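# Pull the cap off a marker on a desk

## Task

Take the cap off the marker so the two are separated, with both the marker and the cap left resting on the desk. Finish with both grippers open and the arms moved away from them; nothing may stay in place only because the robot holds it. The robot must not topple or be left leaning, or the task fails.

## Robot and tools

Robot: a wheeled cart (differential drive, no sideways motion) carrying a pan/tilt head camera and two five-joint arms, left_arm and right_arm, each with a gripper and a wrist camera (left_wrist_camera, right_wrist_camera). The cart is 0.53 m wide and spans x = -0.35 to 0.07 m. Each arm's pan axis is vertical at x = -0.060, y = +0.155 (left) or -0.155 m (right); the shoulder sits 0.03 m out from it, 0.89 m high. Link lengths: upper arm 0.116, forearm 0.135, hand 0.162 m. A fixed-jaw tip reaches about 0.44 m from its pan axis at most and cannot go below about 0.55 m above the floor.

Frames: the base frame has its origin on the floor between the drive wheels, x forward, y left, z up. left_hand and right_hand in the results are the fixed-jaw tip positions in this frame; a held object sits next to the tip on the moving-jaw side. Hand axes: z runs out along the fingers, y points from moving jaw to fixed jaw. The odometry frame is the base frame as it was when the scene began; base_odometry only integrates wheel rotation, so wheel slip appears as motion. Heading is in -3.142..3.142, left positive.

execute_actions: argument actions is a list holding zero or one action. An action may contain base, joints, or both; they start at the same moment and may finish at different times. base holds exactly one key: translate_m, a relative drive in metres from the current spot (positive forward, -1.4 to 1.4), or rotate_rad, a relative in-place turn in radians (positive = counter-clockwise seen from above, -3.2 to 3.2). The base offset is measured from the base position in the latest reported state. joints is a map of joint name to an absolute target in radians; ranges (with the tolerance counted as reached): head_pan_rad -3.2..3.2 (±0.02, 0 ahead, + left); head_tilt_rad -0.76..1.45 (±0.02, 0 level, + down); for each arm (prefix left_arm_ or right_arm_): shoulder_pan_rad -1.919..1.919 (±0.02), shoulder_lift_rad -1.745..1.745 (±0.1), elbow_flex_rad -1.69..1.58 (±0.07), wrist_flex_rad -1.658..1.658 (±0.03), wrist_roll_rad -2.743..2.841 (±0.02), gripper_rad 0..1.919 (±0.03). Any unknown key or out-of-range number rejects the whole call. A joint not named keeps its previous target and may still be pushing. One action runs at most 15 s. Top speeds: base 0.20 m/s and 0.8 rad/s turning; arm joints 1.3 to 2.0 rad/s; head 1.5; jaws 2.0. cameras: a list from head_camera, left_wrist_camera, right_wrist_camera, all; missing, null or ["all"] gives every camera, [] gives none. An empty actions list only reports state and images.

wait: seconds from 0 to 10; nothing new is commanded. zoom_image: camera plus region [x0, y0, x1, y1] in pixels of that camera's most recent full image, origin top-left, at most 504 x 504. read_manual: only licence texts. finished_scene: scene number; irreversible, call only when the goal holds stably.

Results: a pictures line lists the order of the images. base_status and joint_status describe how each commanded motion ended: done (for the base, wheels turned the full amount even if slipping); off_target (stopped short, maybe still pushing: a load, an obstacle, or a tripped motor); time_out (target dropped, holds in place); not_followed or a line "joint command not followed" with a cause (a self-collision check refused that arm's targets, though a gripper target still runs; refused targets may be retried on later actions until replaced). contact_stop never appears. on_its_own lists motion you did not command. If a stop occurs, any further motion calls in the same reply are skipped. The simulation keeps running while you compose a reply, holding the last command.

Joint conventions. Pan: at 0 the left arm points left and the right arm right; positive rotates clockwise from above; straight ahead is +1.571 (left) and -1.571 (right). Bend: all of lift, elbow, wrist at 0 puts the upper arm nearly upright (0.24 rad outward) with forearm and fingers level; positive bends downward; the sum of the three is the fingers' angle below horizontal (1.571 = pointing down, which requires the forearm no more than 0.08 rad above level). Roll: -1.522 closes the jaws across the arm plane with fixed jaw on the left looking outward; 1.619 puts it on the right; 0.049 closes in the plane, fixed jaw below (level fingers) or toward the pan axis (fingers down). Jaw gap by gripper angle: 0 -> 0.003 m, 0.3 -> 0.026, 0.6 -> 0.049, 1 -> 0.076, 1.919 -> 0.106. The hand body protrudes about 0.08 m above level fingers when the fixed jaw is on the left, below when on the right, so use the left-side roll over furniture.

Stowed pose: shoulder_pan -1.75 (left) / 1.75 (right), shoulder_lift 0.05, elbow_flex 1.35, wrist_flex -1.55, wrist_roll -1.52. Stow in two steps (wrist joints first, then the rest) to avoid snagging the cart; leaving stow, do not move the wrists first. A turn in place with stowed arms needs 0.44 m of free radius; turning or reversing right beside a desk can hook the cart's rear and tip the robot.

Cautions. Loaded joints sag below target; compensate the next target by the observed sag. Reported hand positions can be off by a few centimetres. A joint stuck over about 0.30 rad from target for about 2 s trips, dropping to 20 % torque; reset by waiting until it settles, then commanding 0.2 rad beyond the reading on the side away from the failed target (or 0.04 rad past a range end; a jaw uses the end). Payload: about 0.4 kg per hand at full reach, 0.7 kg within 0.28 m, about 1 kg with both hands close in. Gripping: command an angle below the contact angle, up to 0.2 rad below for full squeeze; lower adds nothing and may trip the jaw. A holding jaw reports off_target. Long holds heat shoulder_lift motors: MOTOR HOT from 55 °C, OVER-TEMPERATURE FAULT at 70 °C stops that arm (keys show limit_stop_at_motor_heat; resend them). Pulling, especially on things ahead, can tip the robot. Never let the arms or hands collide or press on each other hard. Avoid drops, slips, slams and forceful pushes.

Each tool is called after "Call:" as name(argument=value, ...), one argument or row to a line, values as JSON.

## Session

Call:
execute_actions(
  actions=[
    {"joints":{"head_tilt_rad":0.4}},
  ],
  cameras=["head_camera"],
)

Scene clock: 1.07 s.
base_odometry: x=+0.000 y=+0.000 heading=+0.000 (m, m, rad; odometry frame)
base_status: not commanded
joint_positions: head_pan_rad=-0.032 head_tilt_rad=+0.393 left_arm_shoulder_pan_rad=-1.776 left_arm_shoulder_lift_rad=+0.076 left_arm_elbow_flex_rad=+1.337 left_arm_wrist_flex_rad=-1.583 left_arm_wrist_roll_rad=-1.528 left_arm_gripper_rad=+1.920 right_arm_shoulder_pan_rad=+1.763 right_arm_shoulder_lift_rad=+0.065 right_arm_elbow_flex_rad=+1.364 right_arm_wrist_flex_rad=-1.491 right_arm_wrist_roll_rad=-1.530 right_arm_gripper_rad=+1.920
joint_status: all done
left_hand: x=-0.3046 y=+0.0961 z=+0.8987 quat_wxyz=(-0.081, -0.641, -0.064, +0.760) (m; base frame)
right_hand: x=-0.3069 y=-0.1149 z=+0.8815 quat_wxyz=(-0.067, +0.681, -0.068, -0.726) (m; base frame)
pictures: head_camera
Images, in order (width x height): head_camera 644x476.

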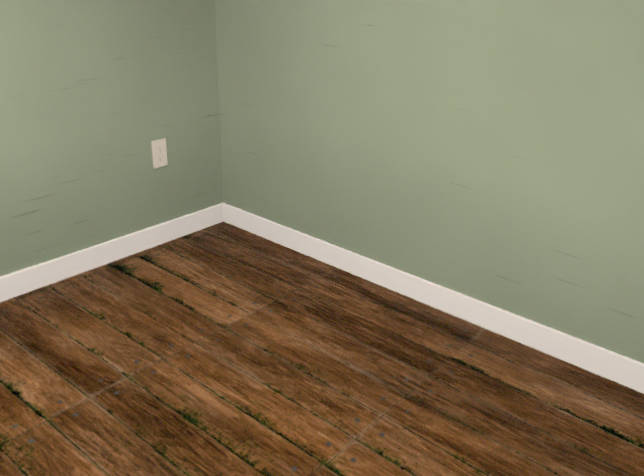

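Call:
execute_actions(
  actions=[
    {"joints":{"head_pan_rad":1.2}},
  ],
  cameras=["head_camera"],
)

Call:
execute_actions(
  actions=[
    {"joints":{"head_pan_rad":2.2}},
  ],
  cameras=["head_camera"],
)

Scene clock: 5.03 s.
base_odometry: x=+0.000 y=+0.000 heading=+0.000 (m, m, rad; odometry frame)
base_status: not commanded
joint_positions: head_pan_rad=+1.190 head_tilt_rad=+0.393 left_arm_shoulder_pan_rad=-1.776 left_arm_shoulder_lift_rad=+0.076 left_arm_elbow_flex_rad=+1.337 left_arm_wrist_flex_rad=-1.583 left_arm_wrist_roll_rad=-1.528 left_arm_gripper_rad=+1.920 right_arm_shoulder_pan_rad=+1.763 right_arm_shoulder_lift_rad=+0.065 right_arm_elbow_flex_rad=+1.364 right_arm_wrist_flex_rad=-1.491 right_arm_wrist_roll_rad=-1.530 right_arm_gripper_rad=+1.920
joint_status: all done
left_hand: x=-0.3046 y=+0.0961 z=+0.8987 quat_wxyz=(-0.081, -0.641, -0.064, +0.760) (m; base frame)
right_hand: x=-0.3069 y=-0.1149 z=+0.8815 quat_wxyz=(-0.067, +0.681, -0.068, -0.726) (m; base frame)
pictures: head_camera
Images, in order (width x height): head_camera 644x476.

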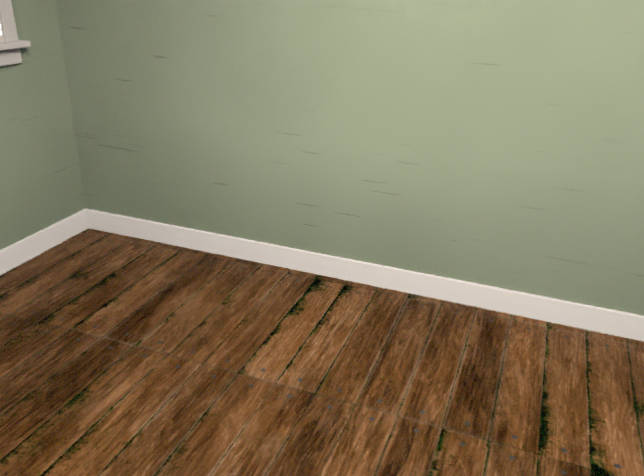

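Scene clock: 6.50 s.
base_odometry: x=+0.000 y=+0.000 heading=+0.000 (m, m, rad; odometry frame)
base_status: not commanded
joint_positions: head_pan_rad=+2.190 head_tilt_rad=+0.393 left_arm_shoulder_pan_rad=-1.776 left_arm_shoulder_lift_rad=+0.076 left_arm_elbow_flex_rad=+1.337 left_arm_wrist_flex_rad=-1.583 left_arm_wrist_roll_rad=-1.528 left_arm_gripper_rad=+1.920 right_arm_shoulder_pan_rad=+1.763 right_arm_shoulder_lift_rad=+0.065 right_arm_elbow_flex_rad=+1.364 right_arm_wrist_flex_rad=-1.491 right_arm_wrist_roll_rad=-1.530 right_arm_gripper_rad=+1.920
joint_status: all done
left_hand: x=-0.3046 y=+0.0961 z=+0.8987 quat_wxyz=(-0.081, -0.641, -0.064, +0.760) (m; base frame)
right_hand: x=-0.3069 y=-0.1149 z=+0.8815 quat_wxyz=(-0.067, +0.681, -0.068, -0.726) (m; base frame)
pictures: head_camera
Images, in order (width x height): head_camera 644x476.

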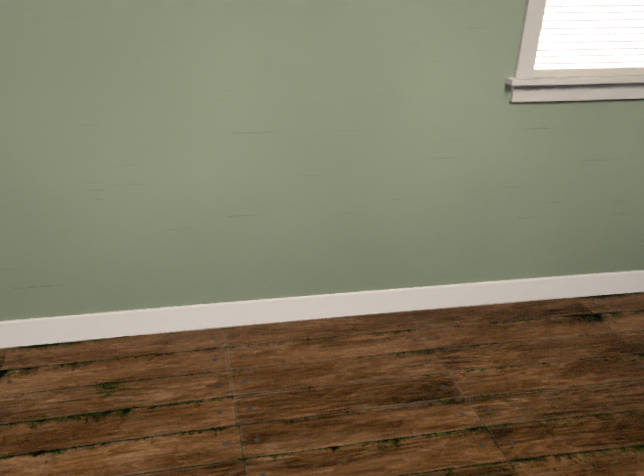

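Call:
execute_actions(
  actions=[
    {"joints":{"head_pan_rad":3.15}},
  ],
  cameras=["head_camera"],
)

Call:
execute_actions(
  actions=[
    {"joints":{"head_pan_rad":-2.2}},
  ],
  cameras=["head_camera"],
)

Scene clock: 10.63 s.
base_odometry: x=+0.000 y=+0.000 heading=+0.000 (m, m, rad; odometry frame)
base_status: not commanded
joint_positions: head_pan_rad=+3.140 head_tilt_rad=+0.393 left_arm_shoulder_pan_rad=-1.776 left_arm_shoulder_lift_rad=+0.076 left_arm_elbow_flex_rad=+1.337 left_arm_wrist_flex_rad=-1.583 left_arm_wrist_roll_rad=-1.528 left_arm_gripper_rad=+1.920 right_arm_shoulder_pan_rad=+1.763 right_arm_shoulder_lift_rad=+0.065 right_arm_elbow_flex_rad=+1.364 right_arm_wrist_flex_rad=-1.491 right_arm_wrist_roll_rad=-1.530 right_arm_gripper_rad=+1.920
joint_status: all done
left_hand: x=-0.3046 y=+0.0961 z=+0.8987 quat_wxyz=(-0.081, -0.641, -0.064, +0.760) (m; base frame)
right_hand: x=-0.3069 y=-0.1149 z=+0.8815 quat_wxyz=(-0.067, +0.681, -0.068, -0.726) (m; base frame)
pictures: head_camera
Images, in order (width x height): head_camera 644x476.

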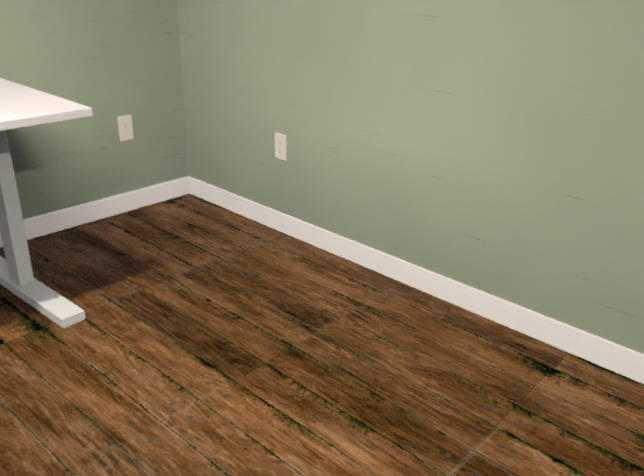

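Scene clock: 15.00 s.
base_odometry: x=+0.000 y=+0.000 heading=+0.000 (m, m, rad; odometry frame)
base_status: not commanded
joint_positions: head_pan_rad=-2.190 head_tilt_rad=+0.393 left_arm_shoulder_pan_rad=-1.776 left_arm_shoulder_lift_rad=+0.076 left_arm_elbow_flex_rad=+1.337 left_arm_wrist_flex_rad=-1.583 left_arm_wrist_roll_rad=-1.528 left_arm_gripper_rad=+1.920 right_arm_shoulder_pan_rad=+1.763 right_arm_shoulder_lift_rad=+0.065 right_arm_elbow_flex_rad=+1.364 right_arm_wrist_flex_rad=-1.491 right_arm_wrist_roll_rad=-1.530 right_arm_gripper_rad=+1.920
joint_status: all done
left_hand: x=-0.3046 y=+0.0961 z=+0.8987 quat_wxyz=(-0.081, -0.641, -0.064, +0.760) (m; base frame)
right_hand: x=-0.3069 y=-0.1149 z=+0.8815 quat_wxyz=(-0.067, +0.681, -0.068, -0.726) (m; base frame)
pictures: head_camera
Images, in order (width x height): head_camera 644x476.

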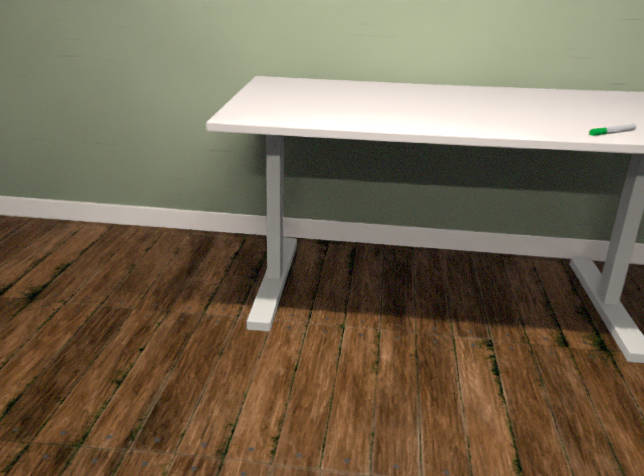

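Call:
execute_actions(
  actions=[
    {"base":{"rotate_rad":-2.95},"joints":{"head_pan_rad":0}},
  ],
  cameras=[],
)

Call:
execute_actions(
  actions=[
    {"base":{"translate_m":1.1}},
  ],
  cameras=[],
)

Call:
execute_actions(
  actions=[
    {"base":{"rotate_rad":0.7},"joints":{"head_tilt_rad":0.5,"left_arm_shoulder_pan_rad":1.3,"left_arm_shoulder_lift_rad":0.2,"left_arm_elbow_flex_rad":-0.3,"right_arm_shoulder_pan_rad":-1.3,"right_arm_shoulder_lift_rad":0.2,"right_arm_elbow_flex_rad":-0.3}},
  ],
  cameras=["head_camera"],
)

Scene clock: 26.87 s.
base_odometry: x=-0.001 y=+0.000 heading=-2.949 (m, m, rad; odometry frame)
base_status: done
joint_positions: head_pan_rad=-0.010 head_tilt_rad=+0.393 left_arm_shoulder_pan_rad=-1.776 left_arm_shoulder_lift_rad=+0.076 left_arm_elbow_flex_rad=+1.337 left_arm_wrist_flex_rad=-1.583 left_arm_wrist_roll_rad=-1.528 left_arm_gripper_rad=+1.920 right_arm_shoulder_pan_rad=+1.763 right_arm_shoulder_lift_rad=+0.065 right_arm_elbow_flex_rad=+1.364 right_arm_wrist_flex_rad=-1.491 right_arm_wrist_roll_rad=-1.530 right_arm_gripper_rad=+1.920
joint_status: all done
left_hand: x=-0.3046 y=+0.0961 z=+0.8987 quat_wxyz=(-0.081, -0.641, -0.064, +0.760) (m; base frame)
right_hand: x=-0.3069 y=-0.1149 z=+0.8815 quat_wxyz=(-0.067, +0.681, -0.068, -0.726) (m; base frame)
pictures: none
No camera images: the call's "cameras" was empty. Leave "cameras" out to get every camera's image.

Scene clock: 33.20 s.
base_odometry: x=-1.081 y=-0.209 heading=-2.949 (m, m, rad; odometry frame)
base_status: done
joint_positions: head_pan_rad=-0.010 head_tilt_rad=+0.394 left_arm_shoulder_pan_rad=-1.776 left_arm_shoulder_lift_rad=+0.076 left_arm_elbow_flex_rad=+1.337 left_arm_wrist_flex_rad=-1.583 left_arm_wrist_roll_rad=-1.528 left_arm_gripper_rad=+1.920 right_arm_shoulder_pan_rad=+1.763 right_arm_shoulder_lift_rad=+0.065 right_arm_elbow_flex_rad=+1.364 right_arm_wrist_flex_rad=-1.491 right_arm_wrist_roll_rad=-1.530 right_arm_gripper_rad=+1.920
joint_status: not commanded
left_hand: x=-0.3046 y=+0.0961 z=+0.8987 quat_wxyz=(-0.081, -0.641, -0.064, +0.760) (m; base frame)
right_hand: x=-0.3069 y=-0.1149 z=+0.8815 quat_wxyz=(-0.067, +0.681, -0.068, -0.726) (m; base frame)
pictures: none
No camera images: the call's "cameras" was empty. Leave "cameras" out to get every camera's image.

Scene clock: 36.17 s.
base_odometry: x=-1.080 y=-0.209 heading=-2.249 (m, m, rad; odometry frame)
base_status: done
joint_positions: head_pan_rad=-0.010 head_tilt_rad=+0.494 left_arm_shoulder_pan_rad=+1.290 left_arm_shoulder_lift_rad=+0.212 left_arm_elbow_flex_rad=-0.268 left_arm_wrist_flex_rad=-1.583 left_arm_wrist_roll_rad=-1.528 left_arm_gripper_rad=+1.920 right_arm_shoulder_pan_rad=-1.288 right_arm_shoulder_lift_rad=+0.214 right_arm_elbow_flex_rad=-0.268 right_arm_wrist_flex_rad=-1.491 right_arm_wrist_roll_rad=-1.530 right_arm_gripper_rad=+1.920
joint_status: all done
left_hand: x=+0.1352 y=+0.2193 z=+1.1710 quat_wxyz=(+0.989, +0.005, -0.033, +0.143) (m; base frame)
right_hand: x=+0.1538 y=-0.2090 z=+1.1710 quat_wxyz=(+0.991, +0.002, +0.013, -0.137) (m; base frame)
pictures: head_camera
Images, in order (width x height): head_camera 644x476.

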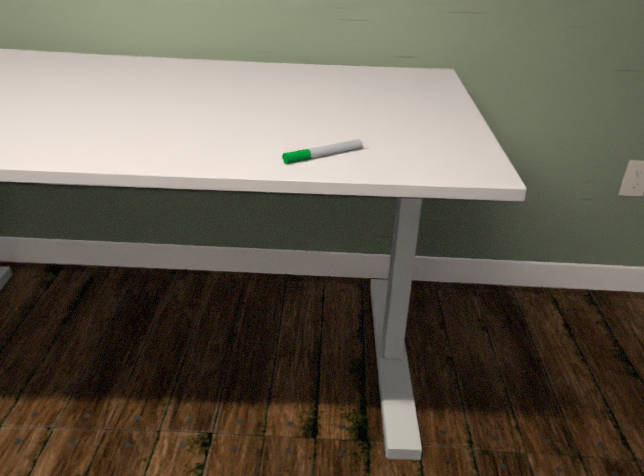

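Call:
execute_actions(
  actions=[
    {"base":{"translate_m":0.7},"joints":{"head_tilt_rad":0.95,"left_arm_wrist_flex_rad":1.4,"left_arm_wrist_roll_rad":0.05,"right_arm_wrist_flex_rad":1.4,"right_arm_wrist_roll_rad":2.8,"left_arm_gripper_rad":0.8,"right_arm_gripper_rad":0.8}},
  ],
  cameras=["head_camera"],
)

Scene clock: 45.83 s.
base_odometry: x=-1.519 y=-0.755 heading=-2.250 (m, m, rad; odometry frame)
base_status: done
joint_positions: head_pan_rad=-0.010 head_tilt_rad=+0.945 left_arm_shoulder_pan_rad=+1.290 left_arm_shoulder_lift_rad=+0.219 left_arm_elbow_flex_rad=-0.268 left_arm_wrist_flex_rad=+1.393 left_arm_wrist_roll_rad=+0.041 left_arm_gripper_rad=+0.811 right_arm_shoulder_pan_rad=-1.290 right_arm_shoulder_lift_rad=+0.217 right_arm_elbow_flex_rad=-0.269 right_arm_wrist_flex_rad=+1.394 right_arm_wrist_roll_rad=+2.792 right_arm_gripper_rad=+0.811
joint_status: all done
left_hand: x=+0.1755 y=+0.2225 z=+0.8515 quat_wxyz=(+0.091, -0.792, +0.600, -0.068) (m; base frame)
right_hand: x=+0.1890 y=-0.2300 z=+0.8555 quat_wxyz=(-0.076, -0.896, -0.429, -0.085) (m; base frame)
pictures: head_camera
Images, in order (width x height): head_camera 644x476.

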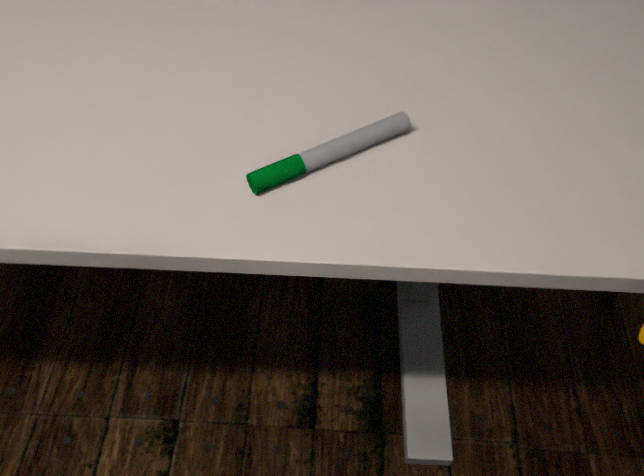

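Call:
execute_actions(
  actions=[
    {"base":{"rotate_rad":-0.05},"joints":{"right_arm_wrist_roll_rad":-2.72}},
  ],
  cameras=[],
)

Call:
execute_actions(
  actions=[
    {"base":{"translate_m":0.11},"joints":{"head_tilt_rad":1.05,"right_arm_shoulder_pan_rad":-1.84,"right_arm_shoulder_lift_rad":1.1,"right_arm_elbow_flex_rad":-1.15,"right_arm_wrist_flex_rad":1.35,"left_arm_shoulder_pan_rad":1.88,"left_arm_shoulder_lift_rad":0.85,"left_arm_elbow_flex_rad":-0.8,"left_arm_wrist_flex_rad":1.3,"left_arm_wrist_roll_rad":0.85}},
  ],
)

Scene clock: 59.23 s.
base_odometry: x=-1.519 y=-0.755 heading=-2.300 (m, m, rad; odometry frame)
base_status: done
joint_positions: head_pan_rad=-0.010 head_tilt_rad=+0.945 left_arm_shoulder_pan_rad=+1.292 left_arm_shoulder_lift_rad=+0.219 left_arm_elbow_flex_rad=-0.268 left_arm_wrist_flex_rad=+1.393 left_arm_wrist_roll_rad=+0.041 left_arm_gripper_rad=+0.811 right_arm_shoulder_pan_rad=-1.290 right_arm_shoulder_lift_rad=+0.217 right_arm_elbow_flex_rad=-0.269 right_arm_wrist_flex_rad=+1.396 right_arm_wrist_roll_rad=-2.713 right_arm_gripper_rad=+0.811
joint_status: all done
left_hand: x=+0.1756 y=+0.2222 z=+0.8515 quat_wxyz=(+0.091, -0.791, +0.601, -0.068) (m; base frame)
right_hand: x=+0.1903 y=-0.2241 z=+0.8554 quat_wxyz=(+0.102, +0.667, +0.736, +0.050) (m; base frame)
pictures: none
No camera images: the call's "cameras" was empty. Leave "cameras" out to get every camera's image.

Scene clock: 60.70 s.
base_odometry: x=-1.593 y=-0.837 heading=-2.302 (m, m, rad; odometry frame)
base_status: done
joint_positions: head_pan_rad=-0.010 head_tilt_rad=+1.045 left_arm_shoulder_pan_rad=+1.870 left_arm_shoulder_lift_rad=+0.872 left_arm_elbow_flex_rad=-0.765 left_arm_wrist_flex_rad=+1.309 left_arm_wrist_roll_rad=+0.842 left_arm_gripper_rad=+0.811 right_arm_shoulder_pan_rad=-1.828 right_arm_shoulder_lift_rad=+1.125 right_arm_elbow_flex_rad=-1.115 right_arm_wrist_flex_rad=+1.357 right_arm_wrist_roll_rad=-2.713 right_arm_gripper_rad=+0.811
joint_status: all done
left_hand: x=+0.2141 y=+0.0642 z=+0.7763 quat_wxyz=(+0.018, -0.856, +0.511, -0.075) (m; base frame)
right_hand: x=+0.2472 y=-0.0710 z=+0.7653 quat_wxyz=(+0.076, +0.448, +0.888, +0.067) (m; base frame)
pictures: head_camera, left_wrist_camera, right_wrist_camera
Images, in order (width x height): head_camera 644x476, left_wrist_camera 644x476, right_wrist_camera 644x476.

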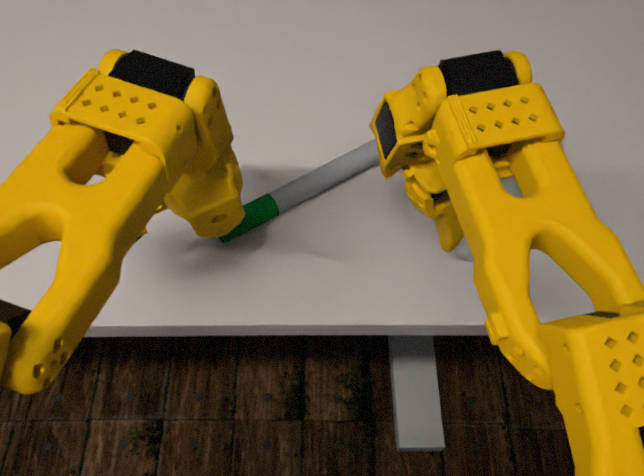

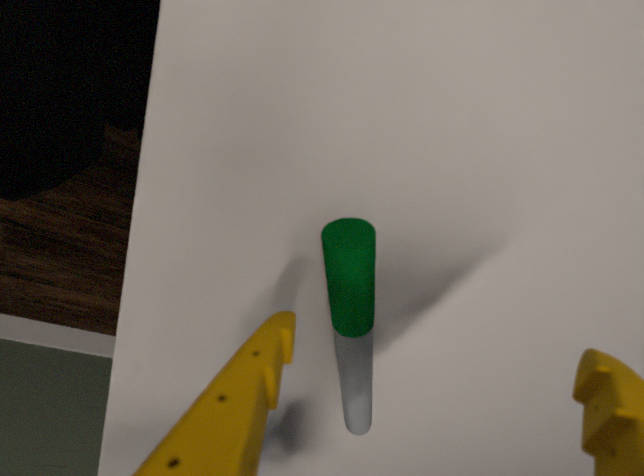

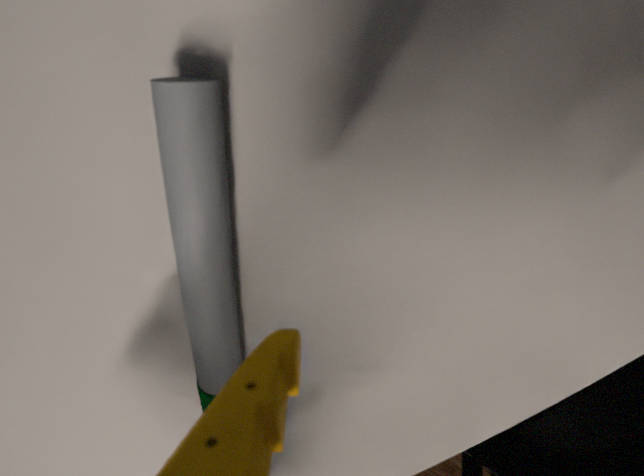

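Call:
execute_actions(
  actions=[
    {"joints":{"right_arm_shoulder_lift_rad":1.15,"right_arm_elbow_flex_rad":-1.15,"right_arm_wrist_flex_rad":1.05,"left_arm_shoulder_lift_rad":0.95,"left_arm_elbow_flex_rad":-0.68,"left_arm_wrist_flex_rad":1.1}},
  ],
  cameras=["left_wrist_camera","right_wrist_camera"],
)

Scene clock: 68.30 s.
base_odometry: x=-1.593 y=-0.837 heading=-2.302 (m, m, rad; odometry frame)
base_status: not commanded
joint_positions: head_pan_rad=-0.010 head_tilt_rad=+1.045 left_arm_shoulder_pan_rad=+1.870 left_arm_shoulder_lift_rad=+0.973 left_arm_elbow_flex_rad=-0.676 left_arm_wrist_flex_rad=+1.108 left_arm_wrist_roll_rad=+0.842 left_arm_gripper_rad=+0.811 right_arm_shoulder_pan_rad=-1.828 right_arm_shoulder_lift_rad=+1.176 right_arm_elbow_flex_rad=-1.116 right_arm_wrist_flex_rad=+1.061 right_arm_wrist_roll_rad=-2.713 right_arm_gripper_rad=+0.811
joint_status: all done
left_hand: x=+0.2161 y=+0.0636 z=+0.7404 quat_wxyz=(+0.020, -0.856, +0.511, -0.080) (m; base frame)
right_hand: x=+0.2839 y=-0.0613 z=+0.7673 quat_wxyz=(+0.167, +0.439, +0.871, +0.148) (m; base frame)
pictures: left_wrist_camera, right_wrist_camera
Images, in order (width x height): left_wrist_camera 644x476, right_wrist_camera 644x476.

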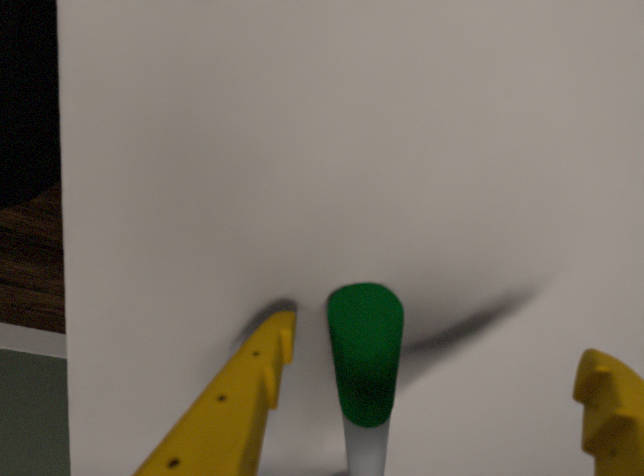

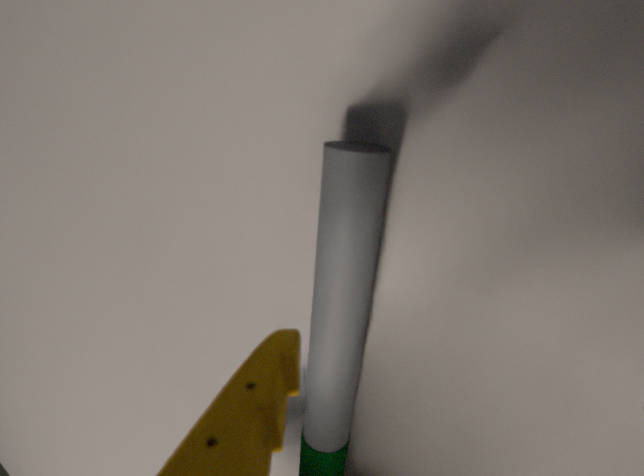

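Call:
execute_actions(
  actions=[
    {"joints":{"right_arm_shoulder_lift_rad":1.28,"right_arm_wrist_flex_rad":0.88,"left_arm_shoulder_lift_rad":0.98,"left_arm_wrist_flex_rad":1.06}},
  ],
  cameras=["left_wrist_camera","right_wrist_camera"],
)

Scene clock: 72.30 s.
base_odometry: x=-1.593 y=-0.837 heading=-2.302 (m, m, rad; odometry frame)
base_status: not commanded
joint_positions: head_pan_rad=-0.010 head_tilt_rad=+1.045 left_arm_shoulder_pan_rad=+1.870 left_arm_shoulder_lift_rad=+1.001 left_arm_elbow_flex_rad=-0.676 left_arm_wrist_flex_rad=+1.070 left_arm_wrist_roll_rad=+0.842 left_arm_gripper_rad=+0.811 right_arm_shoulder_pan_rad=-1.828 right_arm_shoulder_lift_rad=+1.306 right_arm_elbow_flex_rad=-1.116 right_arm_wrist_flex_rad=+0.891 right_arm_wrist_roll_rad=-2.713 right_arm_gripper_rad=+0.811
joint_status: all done
left_hand: x=+0.2178 y=+0.0630 z=+0.7340 quat_wxyz=(+0.021, -0.855, +0.511, -0.085) (m; base frame)
right_hand: x=+0.2891 y=-0.0600 z=+0.7379 quat_wxyz=(+0.182, +0.437, +0.866, +0.161) (m; base frame)
pictures: left_wrist_camera, right_wrist_camera
Images, in order (width x height): left_wrist_camera 644x476, right_wrist_camera 644x476.

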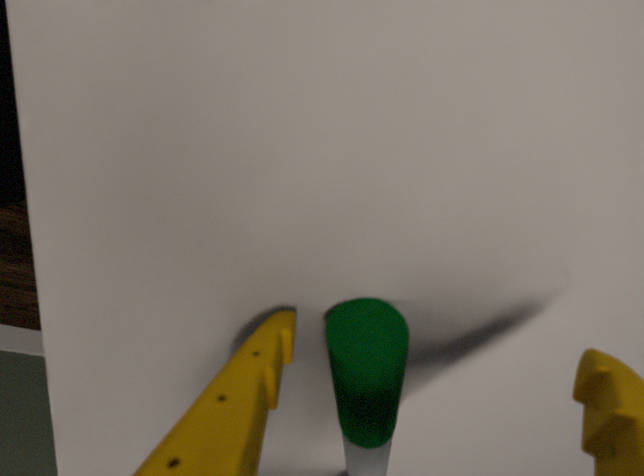

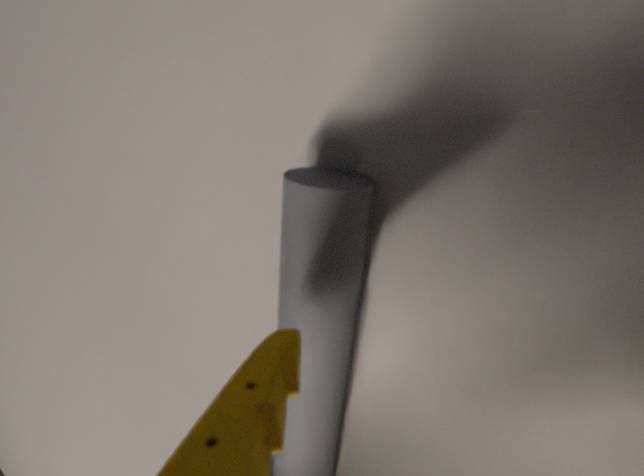

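Call:
execute_actions(
  actions=[
    {"joints":{"left_arm_gripper_rad":0.05}},
  ],
  cameras=[],
)

Call:
execute_actions(
  actions=[
    {"joints":{"right_arm_shoulder_lift_rad":1.37,"right_arm_wrist_flex_rad":0.76}},
  ],
  cameras=["left_wrist_camera","right_wrist_camera"],
)

Scene clock: 76.50 s.
base_odometry: x=-1.593 y=-0.837 heading=-2.302 (m, m, rad; odometry frame)
base_status: not commanded
joint_positions: head_pan_rad=-0.010 head_tilt_rad=+1.045 left_arm_shoulder_pan_rad=+1.870 left_arm_shoulder_lift_rad=+1.001 left_arm_elbow_flex_rad=-0.676 left_arm_wrist_flex_rad=+1.070 left_arm_wrist_roll_rad=+0.842 left_arm_gripper_rad=+0.212 right_arm_shoulder_pan_rad=-1.828 right_arm_shoulder_lift_rad=+1.306 right_arm_elbow_flex_rad=-1.116 right_arm_wrist_flex_rad=+0.891 right_arm_wrist_roll_rad=-2.713 right_arm_gripper_rad=+0.811
joint_status: left_arm_gripper_rad off_target (ended at +0.212, target +0.050)
left_hand: x=+0.2178 y=+0.0630 z=+0.7340 quat_wxyz=(+0.021, -0.855, +0.511, -0.085) (m; base frame)
right_hand: x=+0.2891 y=-0.0600 z=+0.7379 quat_wxyz=(+0.182, +0.437, +0.866, +0.161) (m; base frame)
pictures: none
No camera images: the call's "cameras" was empty. Leave "cameras" out to get every camera's image.

Scene clock: 77.30 s.
base_odometry: x=-1.593 y=-0.837 heading=-2.302 (m, m, rad; odometry frame)
base_status: not commanded
joint_positions: head_pan_rad=-0.010 head_tilt_rad=+1.045 left_arm_shoulder_pan_rad=+1.870 left_arm_shoulder_lift_rad=+1.001 left_arm_elbow_flex_rad=-0.676 left_arm_wrist_flex_rad=+1.070 left_arm_wrist_roll_rad=+0.842 left_arm_gripper_rad=+0.212 right_arm_shoulder_pan_rad=-1.828 right_arm_shoulder_lift_rad=+1.354 right_arm_elbow_flex_rad=-1.147 right_arm_wrist_flex_rad=+0.767 right_arm_wrist_roll_rad=-2.713 right_arm_gripper_rad=+0.811
joint_status: all done
left_hand: x=+0.2178 y=+0.0630 z=+0.7340 quat_wxyz=(+0.021, -0.855, +0.511, -0.085) (m; base frame)
right_hand: x=+0.3026 y=-0.0564 z=+0.7397 quat_wxyz=(+0.220, +0.430, +0.854, +0.195) (m; base frame)
pictures: left_wrist_camera, right_wrist_camera
Images, in order (width x height): left_wrist_camera 644x476, right_wrist_camera 644x476.

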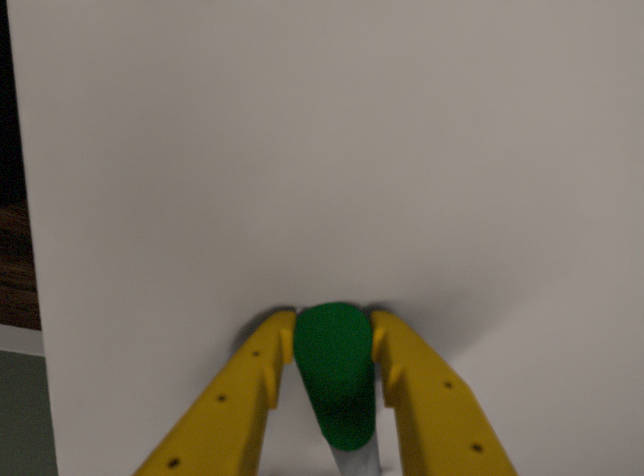

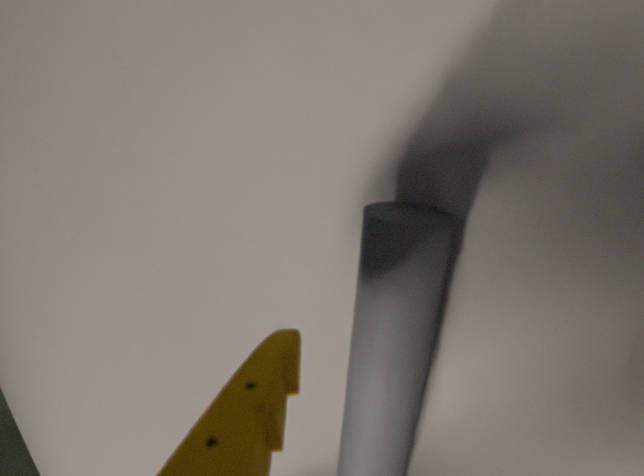

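Call:
execute_actions(
  actions=[
    {"joints":{"right_arm_gripper_rad":0.05}},
  ],
  cameras=["right_wrist_camera"],
)

Call:
execute_actions(
  actions=[
    {"joints":{"right_arm_shoulder_pan_rad":-1.62}},
  ],
  cameras=["head_camera"],
)

Scene clock: 82.10 s.
base_odometry: x=-1.593 y=-0.837 heading=-2.302 (m, m, rad; odometry frame)
base_status: not commanded
joint_positions: head_pan_rad=-0.010 head_tilt_rad=+1.045 left_arm_shoulder_pan_rad=+1.870 left_arm_shoulder_lift_rad=+1.002 left_arm_elbow_flex_rad=-0.676 left_arm_wrist_flex_rad=+1.070 left_arm_wrist_roll_rad=+0.843 left_arm_gripper_rad=+0.212 right_arm_shoulder_pan_rad=-1.828 right_arm_shoulder_lift_rad=+1.390 right_arm_elbow_flex_rad=-1.145 right_arm_wrist_flex_rad=+0.767 right_arm_wrist_roll_rad=-2.713 right_arm_gripper_rad=+0.064
joint_status: all done
left_hand: x=+0.2176 y=+0.0631 z=+0.7336 quat_wxyz=(+0.021, -0.856, +0.510, -0.085) (m; base frame)
right_hand: x=+0.2966 y=-0.0580 z=+0.7267 quat_wxyz=(+0.207, +0.433, +0.858, +0.183) (m; base frame)
pictures: right_wrist_camera
Images, in order (width x height): right_wrist_camera 644x476.

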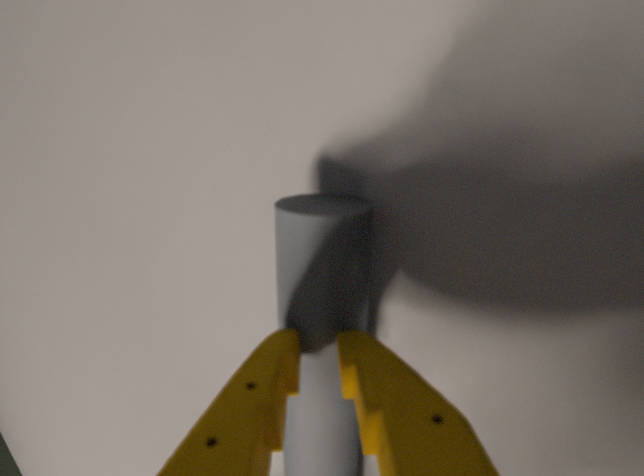

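Scene clock: 82.97 s.
base_odometry: x=-1.593 y=-0.837 heading=-2.302 (m, m, rad; odometry frame)
base_status: not commanded
joint_positions: head_pan_rad=-0.010 head_tilt_rad=+1.045 left_arm_shoulder_pan_rad=+1.870 left_arm_shoulder_lift_rad=+1.002 left_arm_elbow_flex_rad=-0.676 left_arm_wrist_flex_rad=+1.068 left_arm_wrist_roll_rad=+0.843 left_arm_gripper_rad=+0.212 right_arm_shoulder_pan_rad=-1.631 right_arm_shoulder_lift_rad=+1.398 right_arm_elbow_flex_rad=-1.144 right_arm_wrist_flex_rad=+0.767 right_arm_wrist_roll_rad=-2.713 right_arm_gripper_rad=+0.061
joint_status: all done
left_hand: x=+0.2178 y=+0.0630 z=+0.7337 quat_wxyz=(+0.021, -0.856, +0.510, -0.085) (m; base frame)
right_hand: x=+0.3072 y=-0.1301 z=+0.7238 quat_wxyz=(+0.220, +0.516, +0.813, +0.159) (m; base frame)
pictures: head_camera
Images, in order (width x height): head_camera 644x476.

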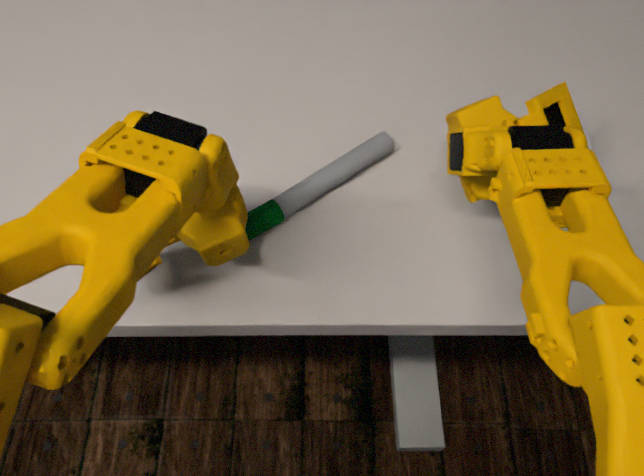

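Call:
execute_actions(
  actions=[
    {"joints":{"left_arm_shoulder_lift_rad":0.92,"left_arm_wrist_flex_rad":1.15,"left_arm_wrist_roll_rad":0.42,"right_arm_shoulder_lift_rad":0.85,"right_arm_elbow_flex_rad":-0.8,"right_arm_wrist_flex_rad":1.3,"right_arm_wrist_roll_rad":2.82,"right_arm_gripper_rad":0.8}},
  ],
  cameras=[],
)

Call:
execute_actions(
  actions=[
    {"joints":{"right_arm_shoulder_pan_rad":-1.88}},
  ],
  cameras=["head_camera","right_wrist_camera"],
)

Scene clock: 93.03 s.
base_odometry: x=-1.593 y=-0.837 heading=-2.302 (m, m, rad; odometry frame)
base_status: not commanded
joint_positions: head_pan_rad=-0.010 head_tilt_rad=+1.045 left_arm_shoulder_pan_rad=+1.870 left_arm_shoulder_lift_rad=+0.975 left_arm_elbow_flex_rad=-0.676 left_arm_wrist_flex_rad=+1.143 left_arm_wrist_roll_rad=+0.428 left_arm_gripper_rad=+0.212 right_arm_shoulder_pan_rad=-1.631 right_arm_shoulder_lift_rad=+0.916 right_arm_elbow_flex_rad=-0.796 right_arm_wrist_flex_rad=+1.295 right_arm_wrist_roll_rad=+2.812 right_arm_gripper_rad=+0.789
joint_status: all done
left_hand: x=+0.2095 y=+0.0684 z=+0.7391 quat_wxyz=(+0.028, -0.733, +0.677, -0.058) (m; base frame)
right_hand: x=+0.2431 y=-0.1398 z=+0.7718 quat_wxyz=(-0.042, -0.808, -0.584, -0.066) (m; base frame)
pictures: none
No camera images: the call's "cameras" was empty. Leave "cameras" out to get every camera's image.

Scene clock: 93.93 s.
base_odometry: x=-1.593 y=-0.837 heading=-2.302 (m, m, rad; odometry frame)
base_status: not commanded
joint_positions: head_pan_rad=-0.010 head_tilt_rad=+1.045 left_arm_shoulder_pan_rad=+1.870 left_arm_shoulder_lift_rad=+0.975 left_arm_elbow_flex_rad=-0.676 left_arm_wrist_flex_rad=+1.143 left_arm_wrist_roll_rad=+0.428 left_arm_gripper_rad=+0.212 right_arm_shoulder_pan_rad=-1.870 right_arm_shoulder_lift_rad=+0.916 right_arm_elbow_flex_rad=-0.796 right_arm_wrist_flex_rad=+1.295 right_arm_wrist_roll_rad=+2.812 right_arm_gripper_rad=+0.789
joint_status: all done
left_hand: x=+0.2095 y=+0.0684 z=+0.7391 quat_wxyz=(+0.028, -0.733, +0.677, -0.058) (m; base frame)
right_hand: x=+0.2309 y=-0.0683 z=+0.7718 quat_wxyz=(-0.034, -0.732, -0.677, -0.070) (m; base frame)
pictures: head_camera, right_wrist_camera
Images, in order (width x height): head_camera 644x476, right_wrist_camera 644x476.

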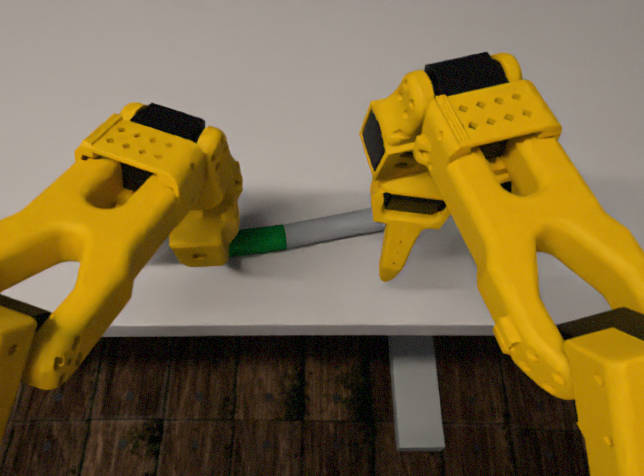

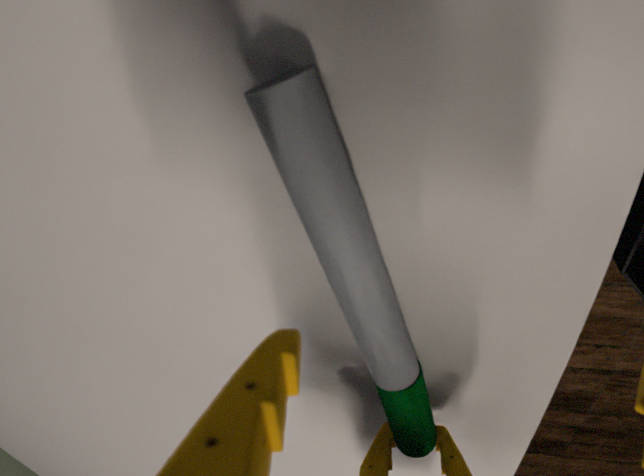

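Rotate the marker a bit more, then lower right.

Call:
execute_actions(
  actions=[
    {"joints":{"left_arm_wrist_roll_rad":0.25,"left_arm_shoulder_lift_rad":0.88,"left_arm_wrist_flex_rad":1.2}},
  ],
  cameras=[],
)

Call:
execute_actions(
  actions=[
    {"joints":{"right_arm_shoulder_lift_rad":1.0,"right_arm_elbow_flex_rad":-0.72,"right_arm_wrist_flex_rad":1.12}},
  ],
  cameras=["head_camera","right_wrist_camera"],
)

Scene clock: 98.27 s.
base_odometry: x=-1.593 y=-0.837 heading=-2.302 (m, m, rad; odometry frame)
base_status: not commanded
joint_positions: head_pan_rad=-0.010 head_tilt_rad=+1.045 left_arm_shoulder_pan_rad=+1.870 left_arm_shoulder_lift_rad=+0.936 left_arm_elbow_flex_rad=-0.676 left_arm_wrist_flex_rad=+1.192 left_arm_wrist_roll_rad=+0.259 left_arm_gripper_rad=+0.212 right_arm_shoulder_pan_rad=-1.870 right_arm_shoulder_lift_rad=+0.916 right_arm_elbow_flex_rad=-0.796 right_arm_wrist_flex_rad=+1.295 right_arm_wrist_roll_rad=+2.812 right_arm_gripper_rad=+0.789
joint_status: all done
left_hand: x=+0.2075 y=+0.0703 z=+0.7481 quat_wxyz=(+0.030, -0.674, +0.737, -0.051) (m; base frame)
right_hand: x=+0.2309 y=-0.0683 z=+0.7718 quat_wxyz=(-0.034, -0.732, -0.677, -0.070) (m; base frame)
pictures: none
No camera images: the call's "cameras" was empty. Leave "cameras" out to get every camera's image.

Scene clock: 99.13 s.
base_odometry: x=-1.593 y=-0.837 heading=-2.302 (m, m, rad; odometry frame)
base_status: not commanded
joint_positions: head_pan_rad=-0.010 head_tilt_rad=+1.045 left_arm_shoulder_pan_rad=+1.870 left_arm_shoulder_lift_rad=+0.936 left_arm_elbow_flex_rad=-0.676 left_arm_wrist_flex_rad=+1.192 left_arm_wrist_roll_rad=+0.259 left_arm_gripper_rad=+0.212 right_arm_shoulder_pan_rad=-1.870 right_arm_shoulder_lift_rad=+1.022 right_arm_elbow_flex_rad=-0.714 right_arm_wrist_flex_rad=+1.127 right_arm_wrist_roll_rad=+2.812 right_arm_gripper_rad=+0.789
joint_status: all done
left_hand: x=+0.2075 y=+0.0703 z=+0.7481 quat_wxyz=(+0.030, -0.674, +0.737, -0.051) (m; base frame)
right_hand: x=+0.2278 y=-0.0693 z=+0.7348 quat_wxyz=(-0.029, -0.733, -0.677, -0.061) (m; base frame)
pictures: head_camera, right_wrist_camera
Images, in order (width x height): head_camera 644x476, right_wrist_camera 644x476.

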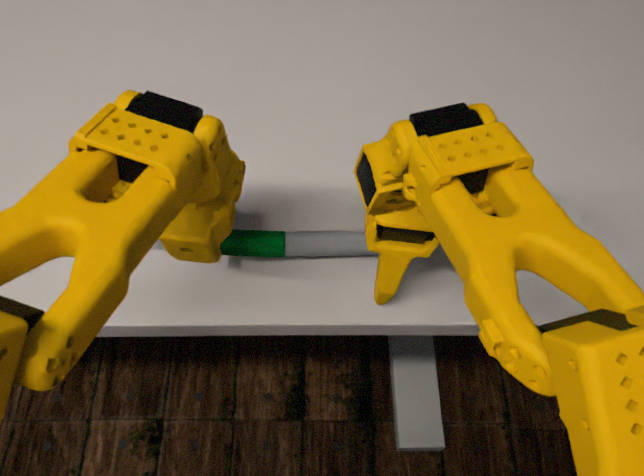

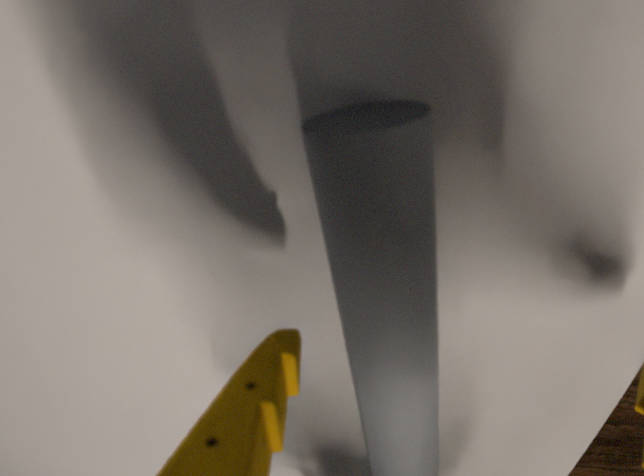

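Slightly lower and close.

Call:
execute_actions(
  actions=[
    {"joints":{"right_arm_elbow_flex_rad":-0.66,"right_arm_wrist_flex_rad":1.1}},
  ],
  cameras=[],
)

Call:
execute_actions(
  actions=[
    {"joints":{"right_arm_gripper_rad":0.05}},
  ],
  cameras=["right_wrist_camera"],
)

Scene clock: 105.00 s.
base_odometry: x=-1.593 y=-0.837 heading=-2.302 (m, m, rad; odometry frame)
base_status: not commanded
joint_positions: head_pan_rad=-0.010 head_tilt_rad=+1.045 left_arm_shoulder_pan_rad=+1.870 left_arm_shoulder_lift_rad=+0.936 left_arm_elbow_flex_rad=-0.676 left_arm_wrist_flex_rad=+1.192 left_arm_wrist_roll_rad=+0.259 left_arm_gripper_rad=+0.212 right_arm_shoulder_pan_rad=-1.870 right_arm_shoulder_lift_rad=+1.022 right_arm_elbow_flex_rad=-0.656 right_arm_wrist_flex_rad=+1.109 right_arm_wrist_roll_rad=+2.812 right_arm_gripper_rad=+0.789
joint_status: all done
left_hand: x=+0.2075 y=+0.0703 z=+0.7481 quat_wxyz=(+0.030, -0.674, +0.737, -0.051) (m; base frame)
right_hand: x=+0.2195 y=-0.0719 z=+0.7263 quat_wxyz=(-0.021, -0.734, -0.678, -0.043) (m; base frame)
pictures: none
No camera images: the call's "cameras" was empty. Leave "cameras" out to get every camera's image.

Scene clock: 105.90 s.
base_odometry: x=-1.593 y=-0.837 heading=-2.302 (m, m, rad; odometry frame)
base_status: not commanded
joint_positions: head_pan_rad=-0.010 head_tilt_rad=+1.045 left_arm_shoulder_pan_rad=+1.870 left_arm_shoulder_lift_rad=+0.933 left_arm_elbow_flex_rad=-0.676 left_arm_wrist_flex_rad=+1.192 left_arm_wrist_roll_rad=+0.259 left_arm_gripper_rad=+0.212 right_arm_shoulder_pan_rad=-1.871 right_arm_shoulder_lift_rad=+1.024 right_arm_elbow_flex_rad=-0.654 right_arm_wrist_flex_rad=+1.109 right_arm_wrist_roll_rad=+2.815 right_arm_gripper_rad=+0.208
joint_status: right_arm_gripper_rad off_target (ended at +0.208, target +0.050)
left_hand: x=+0.2079 y=+0.0702 z=+0.7489 quat_wxyz=(+0.031, -0.674, +0.737, -0.052) (m; base frame)
right_hand: x=+0.2188 y=-0.0716 z=+0.7256 quat_wxyz=(-0.020, -0.732, -0.680, -0.042) (m; base frame)
pictures: right_wrist_camera
Images, in order (width x height): right_wrist_camera 644x476.

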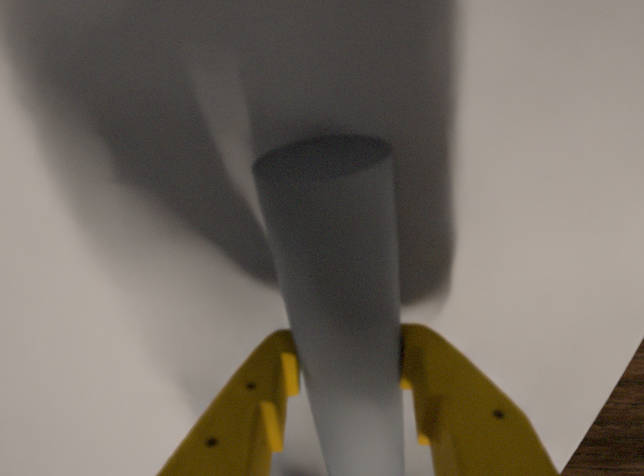

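Call:
execute_actions(
  actions=[
    {"joints":{"left_arm_shoulder_pan_rad":1.7,"left_arm_wrist_roll_rad":0.1,"right_arm_shoulder_pan_rad":-1.78}},
  ],
  cameras=["head_camera"],
)

Call:
execute_actions(
  actions=[
    {"joints":{"left_arm_shoulder_lift_rad":0.98,"left_arm_wrist_flex_rad":1.1,"right_arm_shoulder_lift_rad":1.04}},
  ],
  cameras=[],
)

Call:
execute_actions(
  actions=[
    {"joints":{"left_arm_gripper_rad":0.6,"right_arm_gripper_rad":0.6}},
  ],
  cameras=[],
)

Call:
execute_actions(
  actions=[
    {"joints":{"left_arm_shoulder_lift_rad":0.4,"right_arm_shoulder_lift_rad":0.4}},
  ],
  cameras=[],
)

Call:
execute_actions(
  actions=[
    {"base":{"translate_m":-0.3},"joints":{"head_tilt_rad":0.8}},
  ],
  cameras=["head_camera"],
)

Scene clock: 115.07 s.
base_odometry: x=-1.593 y=-0.837 heading=-2.302 (m, m, rad; odometry frame)
base_status: not commanded
joint_positions: head_pan_rad=-0.010 head_tilt_rad=+1.045 left_arm_shoulder_pan_rad=+1.709 left_arm_shoulder_lift_rad=+0.927 left_arm_elbow_flex_rad=-0.676 left_arm_wrist_flex_rad=+1.192 left_arm_wrist_roll_rad=+0.109 left_arm_gripper_rad=+0.212 right_arm_shoulder_pan_rad=-1.790 right_arm_shoulder_lift_rad=+1.024 right_arm_elbow_flex_rad=-0.654 right_arm_wrist_flex_rad=+1.107 right_arm_wrist_roll_rad=+2.815 right_arm_gripper_rad=+0.207
joint_status: all done
left_hand: x=+0.2189 y=+0.1153 z=+0.7504 quat_wxyz=(+0.040, -0.678, +0.733, -0.049) (m; base frame)
right_hand: x=+0.2249 y=-0.0944 z=+0.7257 quat_wxyz=(-0.022, -0.759, -0.649, -0.042) (m; base frame)
pictures: head_camera
Images, in order (width x height): head_camera 644x476.

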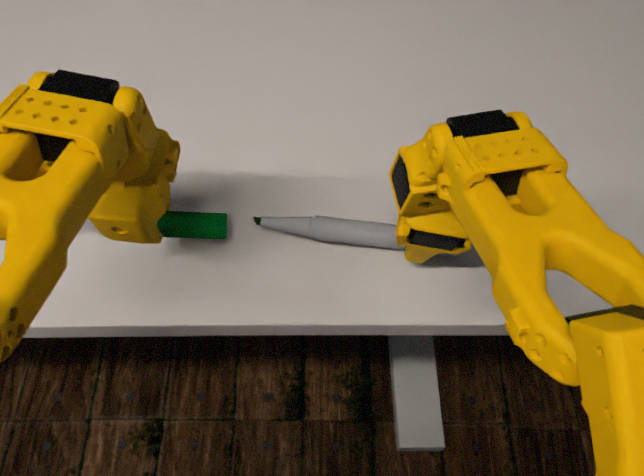

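Scene clock: 115.80 s.
base_odometry: x=-1.593 y=-0.837 heading=-2.302 (m, m, rad; odometry frame)
base_status: not commanded
joint_positions: head_pan_rad=-0.010 head_tilt_rad=+1.045 left_arm_shoulder_pan_rad=+1.709 left_arm_shoulder_lift_rad=+0.998 left_arm_elbow_flex_rad=-0.676 left_arm_wrist_flex_rad=+1.110 left_arm_wrist_roll_rad=+0.109 left_arm_gripper_rad=+0.212 right_arm_shoulder_pan_rad=-1.790 right_arm_shoulder_lift_rad=+1.039 right_arm_elbow_flex_rad=-0.654 right_arm_wrist_flex_rad=+1.106 right_arm_wrist_roll_rad=+2.815 right_arm_gripper_rad=+0.205
joint_status: all done
left_hand: x=+0.2214 y=+0.1150 z=+0.7337 quat_wxyz=(+0.044, -0.677, +0.732, -0.054) (m; base frame)
right_hand: x=+0.2226 y=-0.0949 z=+0.7217 quat_wxyz=(-0.019, -0.759, -0.649, -0.035) (m; base frame)
pictures: none
No camera images: the call's "cameras" was empty. Leave "cameras" out to get every camera's image.

Scene clock: 116.60 s.
base_odometry: x=-1.593 y=-0.837 heading=-2.302 (m, m, rad; odometry frame)
base_status: not commanded
joint_positions: head_pan_rad=-0.010 head_tilt_rad=+1.045 left_arm_shoulder_pan_rad=+1.709 left_arm_shoulder_lift_rad=+1.002 left_arm_elbow_flex_rad=-0.676 left_arm_wrist_flex_rad=+1.110 left_arm_wrist_roll_rad=+0.109 left_arm_gripper_rad=+0.587 right_arm_shoulder_pan_rad=-1.789 right_arm_shoulder_lift_rad=+1.044 right_arm_elbow_flex_rad=-0.659 right_arm_wrist_flex_rad=+1.103 right_arm_wrist_roll_rad=+2.815 right_arm_gripper_rad=+0.587
joint_status: all done
left_hand: x=+0.2207 y=+0.1151 z=+0.7325 quat_wxyz=(+0.043, -0.677, +0.733, -0.052) (m; base frame)
right_hand: x=+0.2233 y=-0.0952 z=+0.7213 quat_wxyz=(-0.020, -0.760, -0.649, -0.037) (m; base frame)
pictures: none
No camera images: the call's "cameras" was empty. Leave "cameras" out to get every camera's image.

Scene clock: 117.77 s.
base_odometry: x=-1.593 y=-0.837 heading=-2.302 (m, m, rad; odometry frame)
base_status: not commanded
joint_positions: head_pan_rad=-0.010 head_tilt_rad=+1.045 left_arm_shoulder_pan_rad=+1.709 left_arm_shoulder_lift_rad=+0.450 left_arm_elbow_flex_rad=-0.676 left_arm_wrist_flex_rad=+1.110 left_arm_wrist_roll_rad=+0.109 left_arm_gripper_rad=+0.588 right_arm_shoulder_pan_rad=-1.789 right_arm_shoulder_lift_rad=+0.461 right_arm_elbow_flex_rad=-0.654 right_arm_wrist_flex_rad=+1.103 right_arm_wrist_roll_rad=+2.815 right_arm_gripper_rad=+0.589
joint_status: all done
left_hand: x=+0.2673 y=+0.1086 z=+0.8893 quat_wxyz=(+0.213, -0.639, +0.691, -0.260) (m; base frame)
right_hand: x=+0.2740 y=-0.0840 z=+0.8914 quat_wxyz=(-0.153, -0.719, -0.614, -0.287) (m; base frame)
pictures: none
No camera images: the call's "cameras" was empty. Leave "cameras" out to get every camera's image.

Scene clock: 120.13 s.
base_odometry: x=-1.393 y=-0.613 heading=-2.301 (m, m, rad; odometry frame)
base_status: done
joint_positions: head_pan_rad=-0.010 head_tilt_rad=+0.815 left_arm_shoulder_pan_rad=+1.709 left_arm_shoulder_lift_rad=+0.449 left_arm_elbow_flex_rad=-0.676 left_arm_wrist_flex_rad=+1.110 left_arm_wrist_roll_rad=+0.109 left_arm_gripper_rad=+0.588 right_arm_shoulder_pan_rad=-1.789 right_arm_shoulder_lift_rad=+0.461 right_arm_elbow_flex_rad=-0.653 right_arm_wrist_flex_rad=+1.103 right_arm_wrist_roll_rad=+2.815 right_arm_gripper_rad=+0.589
joint_status: all done
left_hand: x=+0.2673 y=+0.1086 z=+0.8898 quat_wxyz=(+0.214, -0.639, +0.691, -0.261) (m; base frame)
right_hand: x=+0.2738 y=-0.0841 z=+0.8910 quat_wxyz=(-0.152, -0.719, -0.614, -0.286) (m; base frame)
pictures: head_camera
Images, in order (width x height): head_camera 644x476.

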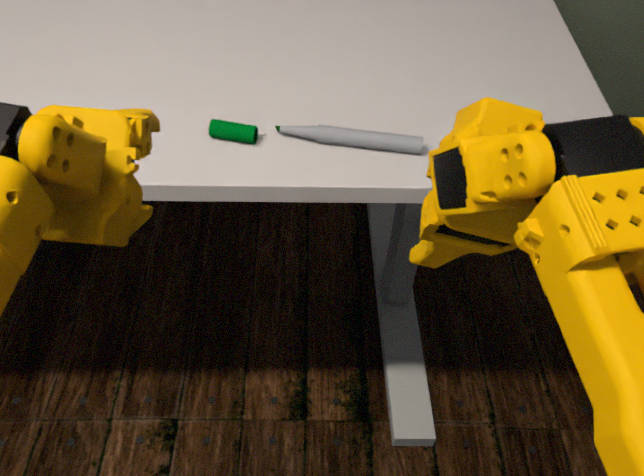

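Call:
finished_scene(
  scene=2,
)

The scene is finished: the task was done.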